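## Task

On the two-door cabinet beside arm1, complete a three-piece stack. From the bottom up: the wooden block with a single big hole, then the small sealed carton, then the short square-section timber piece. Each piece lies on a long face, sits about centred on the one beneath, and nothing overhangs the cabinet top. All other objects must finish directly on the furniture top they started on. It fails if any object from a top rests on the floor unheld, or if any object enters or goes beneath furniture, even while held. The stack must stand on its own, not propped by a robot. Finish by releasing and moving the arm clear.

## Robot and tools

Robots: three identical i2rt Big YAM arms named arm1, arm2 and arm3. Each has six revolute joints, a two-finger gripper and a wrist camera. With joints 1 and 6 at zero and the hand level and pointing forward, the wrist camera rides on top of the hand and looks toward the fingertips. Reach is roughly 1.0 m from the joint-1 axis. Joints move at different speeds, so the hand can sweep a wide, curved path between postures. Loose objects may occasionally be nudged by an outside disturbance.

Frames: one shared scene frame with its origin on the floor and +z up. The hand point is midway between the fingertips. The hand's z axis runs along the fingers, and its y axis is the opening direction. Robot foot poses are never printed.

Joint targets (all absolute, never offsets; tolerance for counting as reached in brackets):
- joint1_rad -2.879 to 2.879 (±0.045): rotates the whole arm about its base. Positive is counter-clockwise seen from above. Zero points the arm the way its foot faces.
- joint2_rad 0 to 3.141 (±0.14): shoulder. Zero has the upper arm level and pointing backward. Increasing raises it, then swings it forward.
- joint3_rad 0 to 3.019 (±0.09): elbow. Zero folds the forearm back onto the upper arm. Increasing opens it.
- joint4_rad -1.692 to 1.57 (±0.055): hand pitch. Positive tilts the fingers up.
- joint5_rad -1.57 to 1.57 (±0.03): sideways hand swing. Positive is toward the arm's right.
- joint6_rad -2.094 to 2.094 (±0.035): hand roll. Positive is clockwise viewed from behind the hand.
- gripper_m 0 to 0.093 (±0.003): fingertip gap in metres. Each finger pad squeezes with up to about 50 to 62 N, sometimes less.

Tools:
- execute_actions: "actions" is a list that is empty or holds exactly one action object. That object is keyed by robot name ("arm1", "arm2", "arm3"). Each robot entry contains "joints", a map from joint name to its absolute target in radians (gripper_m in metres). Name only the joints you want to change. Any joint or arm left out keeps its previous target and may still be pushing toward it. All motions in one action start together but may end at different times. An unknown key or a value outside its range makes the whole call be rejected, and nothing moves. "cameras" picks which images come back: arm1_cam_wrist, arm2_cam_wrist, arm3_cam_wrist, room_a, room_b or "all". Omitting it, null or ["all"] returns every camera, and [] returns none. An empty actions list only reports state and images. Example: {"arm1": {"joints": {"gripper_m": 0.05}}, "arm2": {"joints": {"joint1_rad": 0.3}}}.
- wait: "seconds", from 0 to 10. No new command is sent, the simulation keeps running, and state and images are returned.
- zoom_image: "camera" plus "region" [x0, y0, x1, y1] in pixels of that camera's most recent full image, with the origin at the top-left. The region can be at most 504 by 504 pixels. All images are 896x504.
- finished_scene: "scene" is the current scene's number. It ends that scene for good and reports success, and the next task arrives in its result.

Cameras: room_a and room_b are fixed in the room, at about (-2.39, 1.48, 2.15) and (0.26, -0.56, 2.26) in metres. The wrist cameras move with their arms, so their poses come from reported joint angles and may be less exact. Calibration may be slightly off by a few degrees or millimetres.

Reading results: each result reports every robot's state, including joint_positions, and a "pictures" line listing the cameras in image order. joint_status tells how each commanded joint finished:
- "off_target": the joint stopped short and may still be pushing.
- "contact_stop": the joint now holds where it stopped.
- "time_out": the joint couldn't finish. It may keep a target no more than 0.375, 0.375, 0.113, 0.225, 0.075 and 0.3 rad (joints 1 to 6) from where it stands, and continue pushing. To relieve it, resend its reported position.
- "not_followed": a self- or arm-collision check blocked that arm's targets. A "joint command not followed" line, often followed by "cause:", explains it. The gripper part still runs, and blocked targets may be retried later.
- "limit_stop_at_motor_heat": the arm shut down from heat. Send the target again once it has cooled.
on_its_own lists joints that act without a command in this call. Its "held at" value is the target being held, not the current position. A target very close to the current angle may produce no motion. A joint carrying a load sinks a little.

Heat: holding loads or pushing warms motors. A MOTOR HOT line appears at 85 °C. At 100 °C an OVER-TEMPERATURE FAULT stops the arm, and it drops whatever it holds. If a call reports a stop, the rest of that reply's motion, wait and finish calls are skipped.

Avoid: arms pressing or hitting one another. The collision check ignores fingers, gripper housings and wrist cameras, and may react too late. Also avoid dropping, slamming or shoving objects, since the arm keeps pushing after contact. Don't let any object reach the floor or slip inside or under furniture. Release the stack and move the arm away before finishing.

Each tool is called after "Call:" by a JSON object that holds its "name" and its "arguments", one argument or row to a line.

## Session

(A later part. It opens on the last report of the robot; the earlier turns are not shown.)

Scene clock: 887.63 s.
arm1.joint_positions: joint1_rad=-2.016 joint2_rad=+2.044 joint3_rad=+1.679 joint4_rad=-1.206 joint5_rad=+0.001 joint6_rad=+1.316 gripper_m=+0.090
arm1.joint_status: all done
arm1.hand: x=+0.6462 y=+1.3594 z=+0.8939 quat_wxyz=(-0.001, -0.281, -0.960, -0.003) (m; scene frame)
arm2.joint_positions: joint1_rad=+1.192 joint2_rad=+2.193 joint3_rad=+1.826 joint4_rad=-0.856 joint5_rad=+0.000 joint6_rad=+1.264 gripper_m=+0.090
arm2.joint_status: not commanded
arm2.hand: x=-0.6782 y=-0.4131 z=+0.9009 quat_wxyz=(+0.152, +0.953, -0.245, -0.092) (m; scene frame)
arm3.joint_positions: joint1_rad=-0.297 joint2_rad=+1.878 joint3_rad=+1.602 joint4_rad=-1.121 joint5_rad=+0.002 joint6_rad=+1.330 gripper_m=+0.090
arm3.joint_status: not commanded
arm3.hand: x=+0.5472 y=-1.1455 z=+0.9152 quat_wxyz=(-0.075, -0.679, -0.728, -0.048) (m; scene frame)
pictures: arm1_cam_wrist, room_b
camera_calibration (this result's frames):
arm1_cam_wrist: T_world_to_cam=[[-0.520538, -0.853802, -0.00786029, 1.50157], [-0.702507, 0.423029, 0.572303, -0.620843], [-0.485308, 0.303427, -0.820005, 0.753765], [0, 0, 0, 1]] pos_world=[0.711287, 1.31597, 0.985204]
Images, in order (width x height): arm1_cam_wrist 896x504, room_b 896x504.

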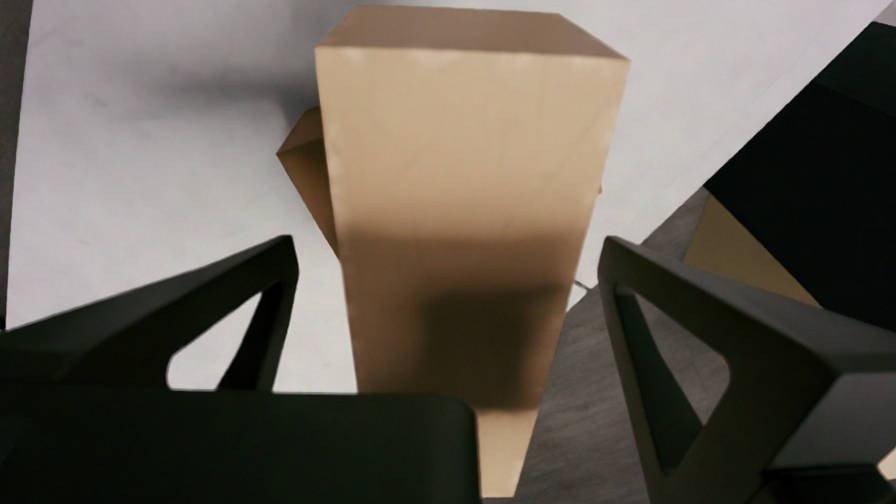

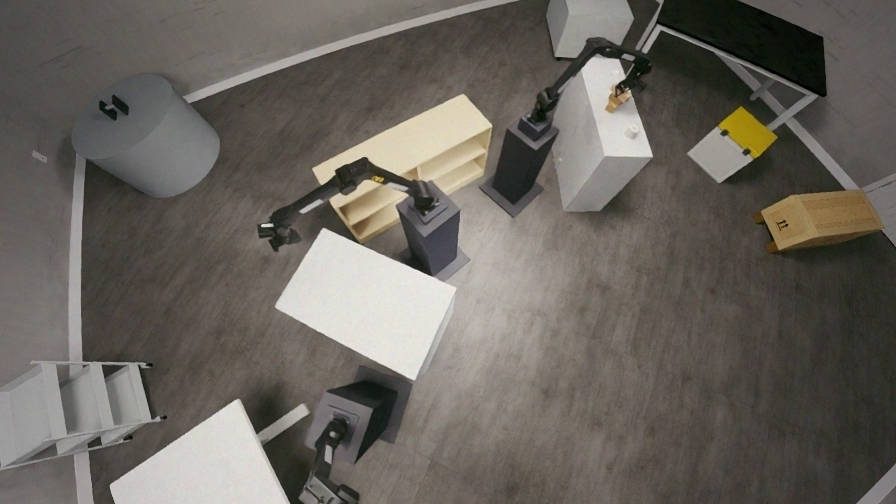

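Call:
{"name": "execute_actions", "arguments": {
  "actions": [
    {"arm1": {"joints": {"joint2_rad": 1.8}}}
  ],
  "cameras": ["arm1_cam_wrist", "room_b", "room_a"]
}}

Scene clock: 892.97 s.
arm1.joint_positions: joint1_rad=-2.016 joint2_rad=+1.782 joint3_rad=+1.679 joint4_rad=-1.206 joint5_rad=+0.001 joint6_rad=+1.316 gripper_m=+0.090
arm1.joint_status: all done
arm1.hand: x=+0.6455 y=+1.3582 z=+1.0488 quat_wxyz=(-0.068, -0.279, -0.951, -0.115) (m; scene frame)
arm2.joint_positions: joint1_rad=+1.192 joint2_rad=+2.193 joint3_rad=+1.826 joint4_rad=-0.856 joint5_rad=+0.000 joint6_rad=+1.264 gripper_m=+0.090
arm2.joint_status: not commanded
arm2.hand: x=-0.6782 y=-0.4131 z=+0.9009 quat_wxyz=(+0.152, +0.953, -0.245, -0.092) (m; scene frame)
arm3.joint_positions: joint1_rad=-0.297 joint2_rad=+1.878 joint3_rad=+1.602 joint4_rad=-1.121 joint5_rad=+0.002 joint6_rad=+1.330 gripper_m=+0.090
arm3.joint_status: not commanded
arm3.hand: x=+0.5472 y=-1.1455 z=+0.9152 quat_wxyz=(-0.075, -0.679, -0.728, -0.048) (m; scene frame)
pictures: arm1_cam_wrist, room_a, room_b
camera_calibration (this result's frames):
arm1_cam_wrist: T_world_to_cam=[[-0.495695, -0.829873, -0.25612, 1.71326], [-0.805083, 0.328449, 0.493926, -0.432569], [-0.325774, 0.451035, -0.830927, 0.588815], [0, 0, 0, 1]] pos_world=[0.692819, 1.29828, 1.14172]
Images, in order (width x height): arm1_cam_wrist 896x504, room_a 896x504, room_b 896x504.

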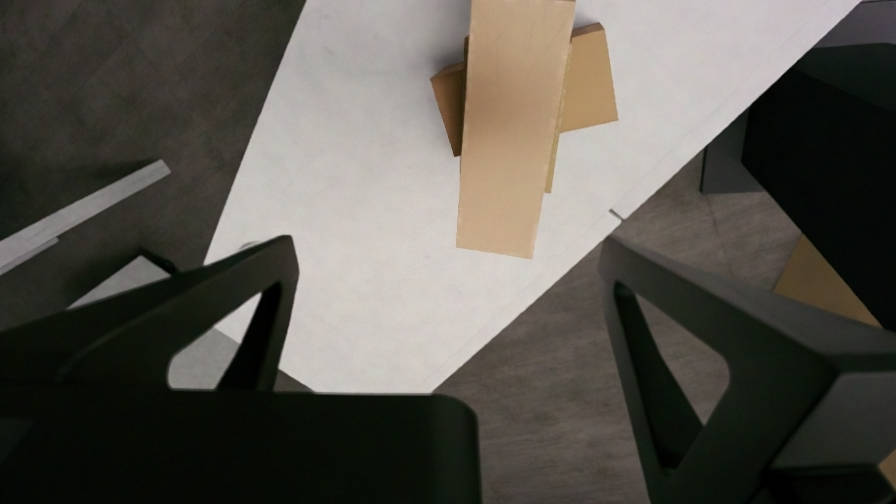

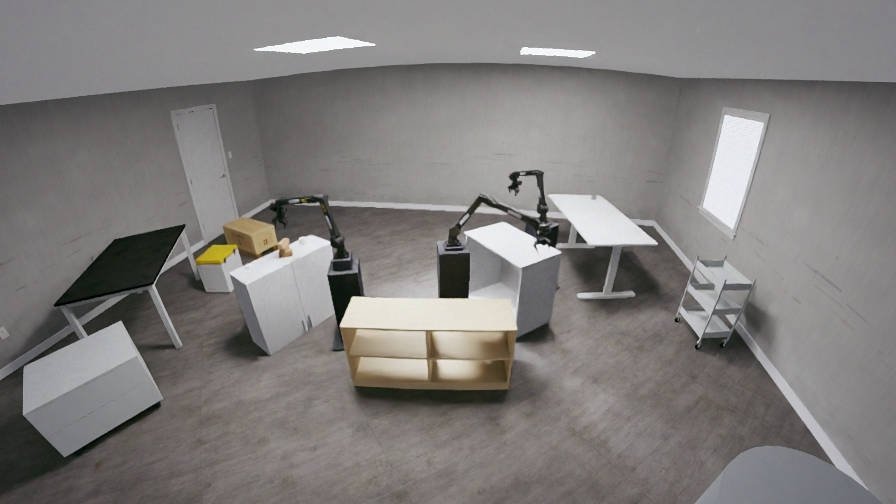

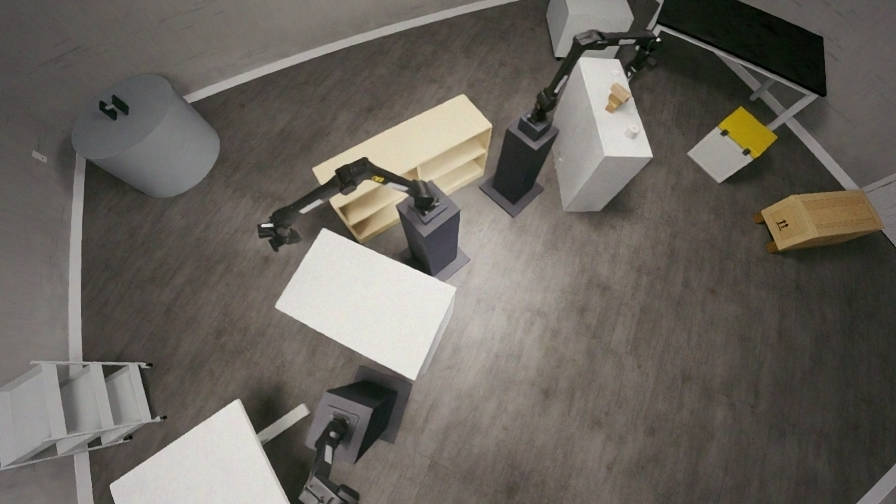

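Call:
{"name": "zoom_image", "arguments": {
  "camera": "arm1_cam_wrist",
  "region": [360, 0, 700, 280]
}}

Call:
{"name": "zoom_image", "arguments": {
  "camera": "room_b",
  "region": [570, 50, 670, 150]
}}

Call:
{"name": "zoom_image", "arguments": {
  "camera": "room_a",
  "region": [245, 210, 335, 285]
}}

Region (360, 0, 700, 280) of arm1_cam_wrist's 896x504 image, scaled by 1.482, with more detail than that image has; it fills the top 415 rows of this view, and the rest is white.

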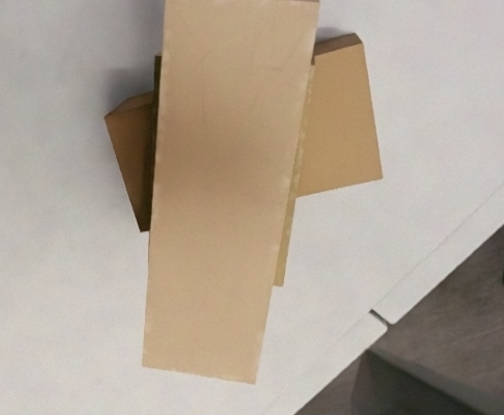

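Region (570, 50, 670, 150) of room_b's 896x504 image, scaled by 5.040, with more detail than that image has.

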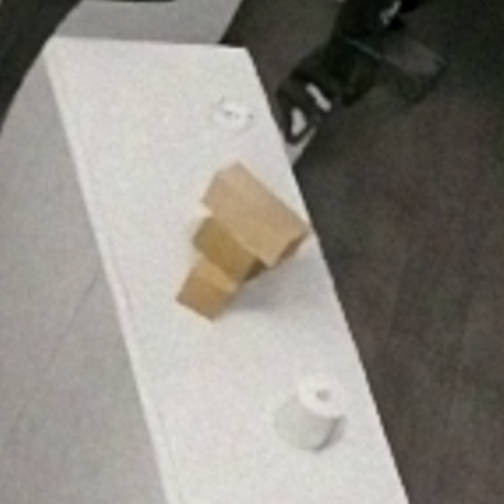

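Region (245, 210, 335, 285) of room_a's 896x504 image, scaled by 5.600, with more detail than that image has.

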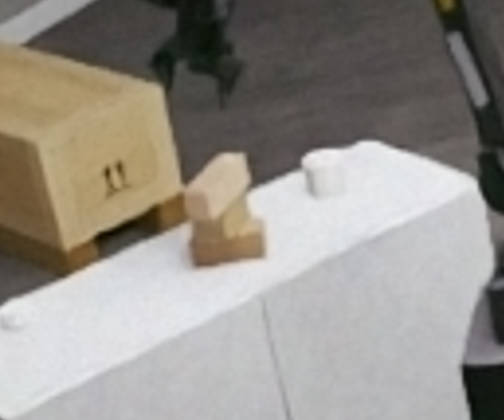

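Call:
{"name": "execute_actions", "arguments": {
  "actions": [
    {"arm1": {"joints": {"joint2_rad": 1.5, "joint1_rad": -1.3}}}
  ]
}}

Scene clock: 945.97 s.
arm1.joint_positions: joint1_rad=-1.292 joint2_rad=+1.484 joint3_rad=+1.679 joint4_rad=-1.206 joint5_rad=-0.001 joint6_rad=+1.316 gripper_m=+0.090
arm1.joint_status: all done
arm1.hand: x=+0.2527 y=+1.5017 z=+1.2184 quat_wxyz=(-0.050, +0.074, -0.957, -0.275) (m; scene frame)
arm2.joint_positions: joint1_rad=+1.192 joint2_rad=+2.193 joint3_rad=+1.826 joint4_rad=-0.856 joint5_rad=+0.000 joint6_rad=+1.264 gripper_m=+0.090
arm2.joint_status: not commanded
arm2.hand: x=-0.6782 y=-0.4131 z=+0.9009 quat_wxyz=(+0.152, +0.953, -0.245, -0.092) (m; scene frame)
arm3.joint_positions: joint1_rad=-0.297 joint2_rad=+1.878 joint3_rad=+1.602 joint4_rad=-1.121 joint5_rad=+0.002 joint6_rad=+1.330 gripper_m=+0.090
arm3.joint_status: not commanded
arm3.hand: x=+0.5472 y=-1.1455 z=+0.9152 quat_wxyz=(-0.075, -0.679, -0.728, -0.048) (m; scene frame)
pictures: arm1_cam_wrist, arm2_cam_wrist, arm3_cam_wrist, room_a, room_b
camera_calibration (this result's frames):
arm1_cam_wrist: T_world_to_cam=[[0.191437, -0.834367, -0.516898, 1.8319], [-0.834587, -0.415536, 0.361655, 0.406179], [-0.516543, 0.362162, -0.775901, 0.651664], [0, 0, 0, 1]] pos_world=[0.324912, 1.46125, 1.30563]
arm2_cam_wrist: T_world_to_cam=[[0.455718, 0.823716, -0.337362, 0.954837], [0.839453, -0.271662, 0.470658, 0.0360815], [0.29604, -0.497687, -0.815272, 0.855521], [0, 0, 0, 1]] pos_world=[-0.718694, -0.35093, 1.00263]
arm3_cam_wrist: T_world_to_cam=[[-0.979639, -0.0822187, -0.183161, 0.607485], [-0.171048, 0.81947, 0.547003, 0.534178], [0.105121, 0.567194, -0.816848, 1.4684], [0, 0, 0, 1]] pos_world=[0.532126, -1.22066, 1.01853]
Images, in order (width x height): arm1_cam_wrist 896x504, arm2_cam_wrist 896x504, arm3_cam_wrist 896x504, room_a 896x504, room_b 896x504.

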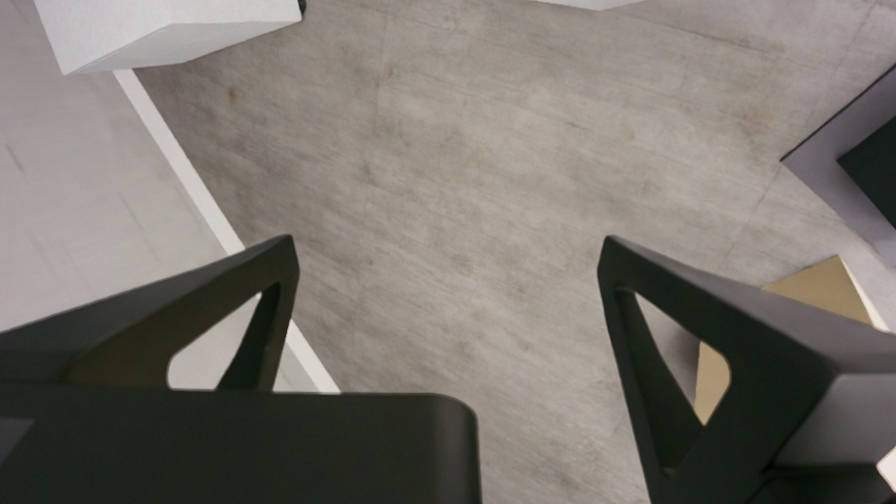

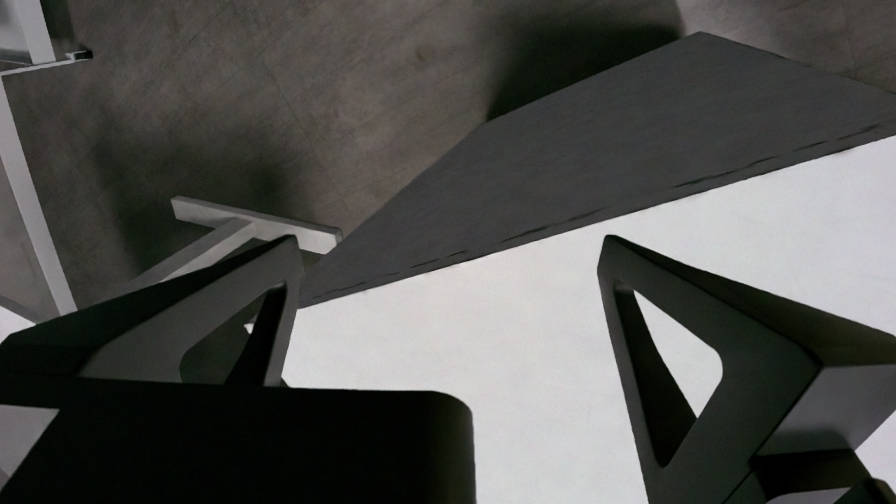

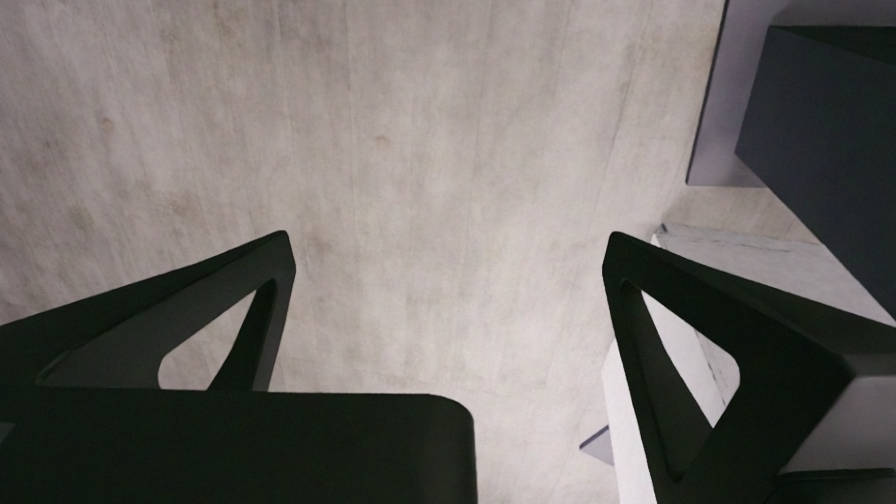

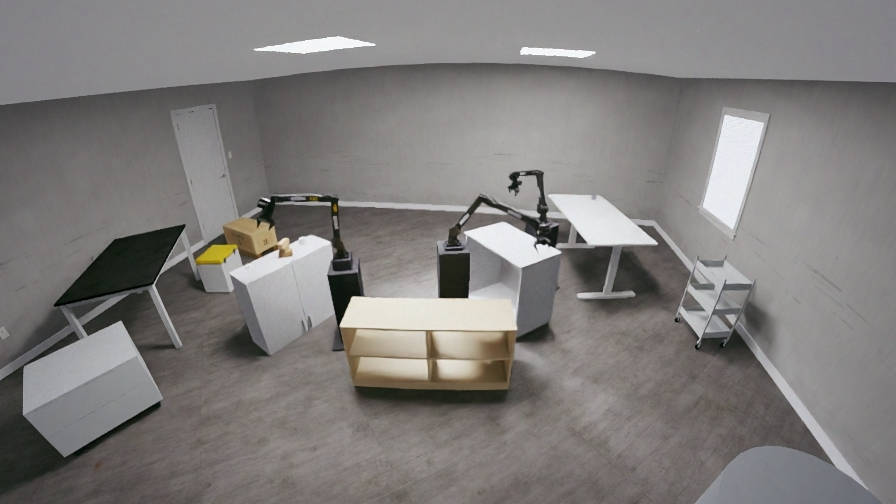

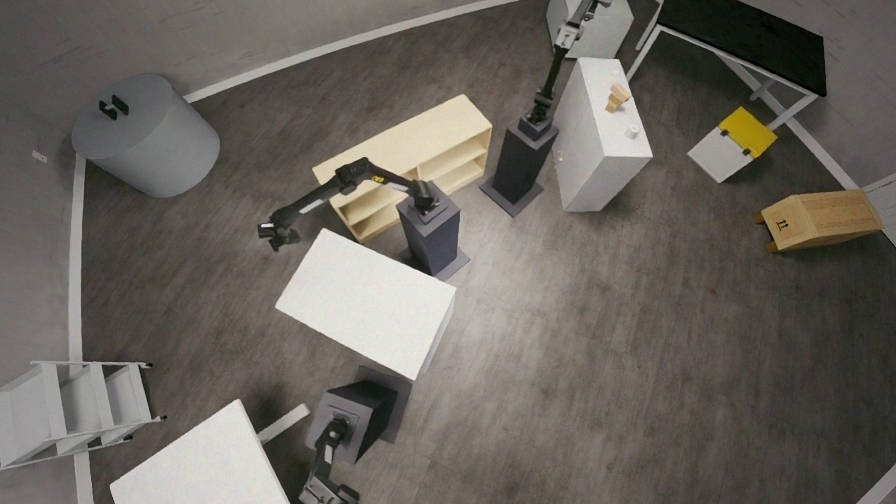

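Call:
{"name": "zoom_image", "arguments": {
  "camera": "room_b",
  "region": [570, 50, 670, 150]
}}

Call:
{"name": "zoom_image", "arguments": {
  "camera": "room_a",
  "region": [245, 215, 325, 280]
}}

Region (570, 50, 670, 150) of room_b's 896x504 image, scaled by 5.040, with more detail than that image has.

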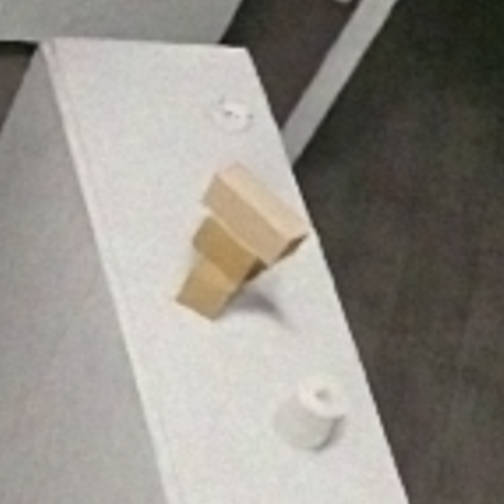

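Region (245, 215, 325, 280) of room_a's 896x504 image, scaled by 6.300, with more detail than that image has; it fills the top 410 rows of this view, and the rest is white.

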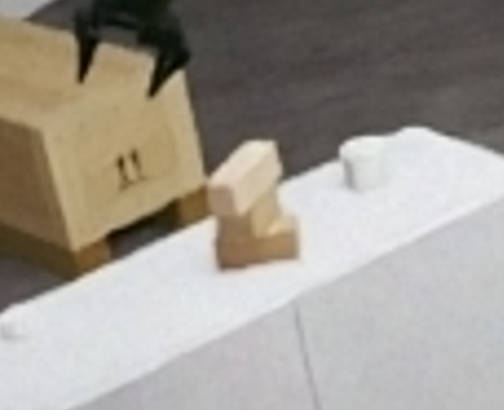

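Call:
{"name": "finished_scene", "arguments": {
  "scene": 2
}}

The scene is finished: the task was done.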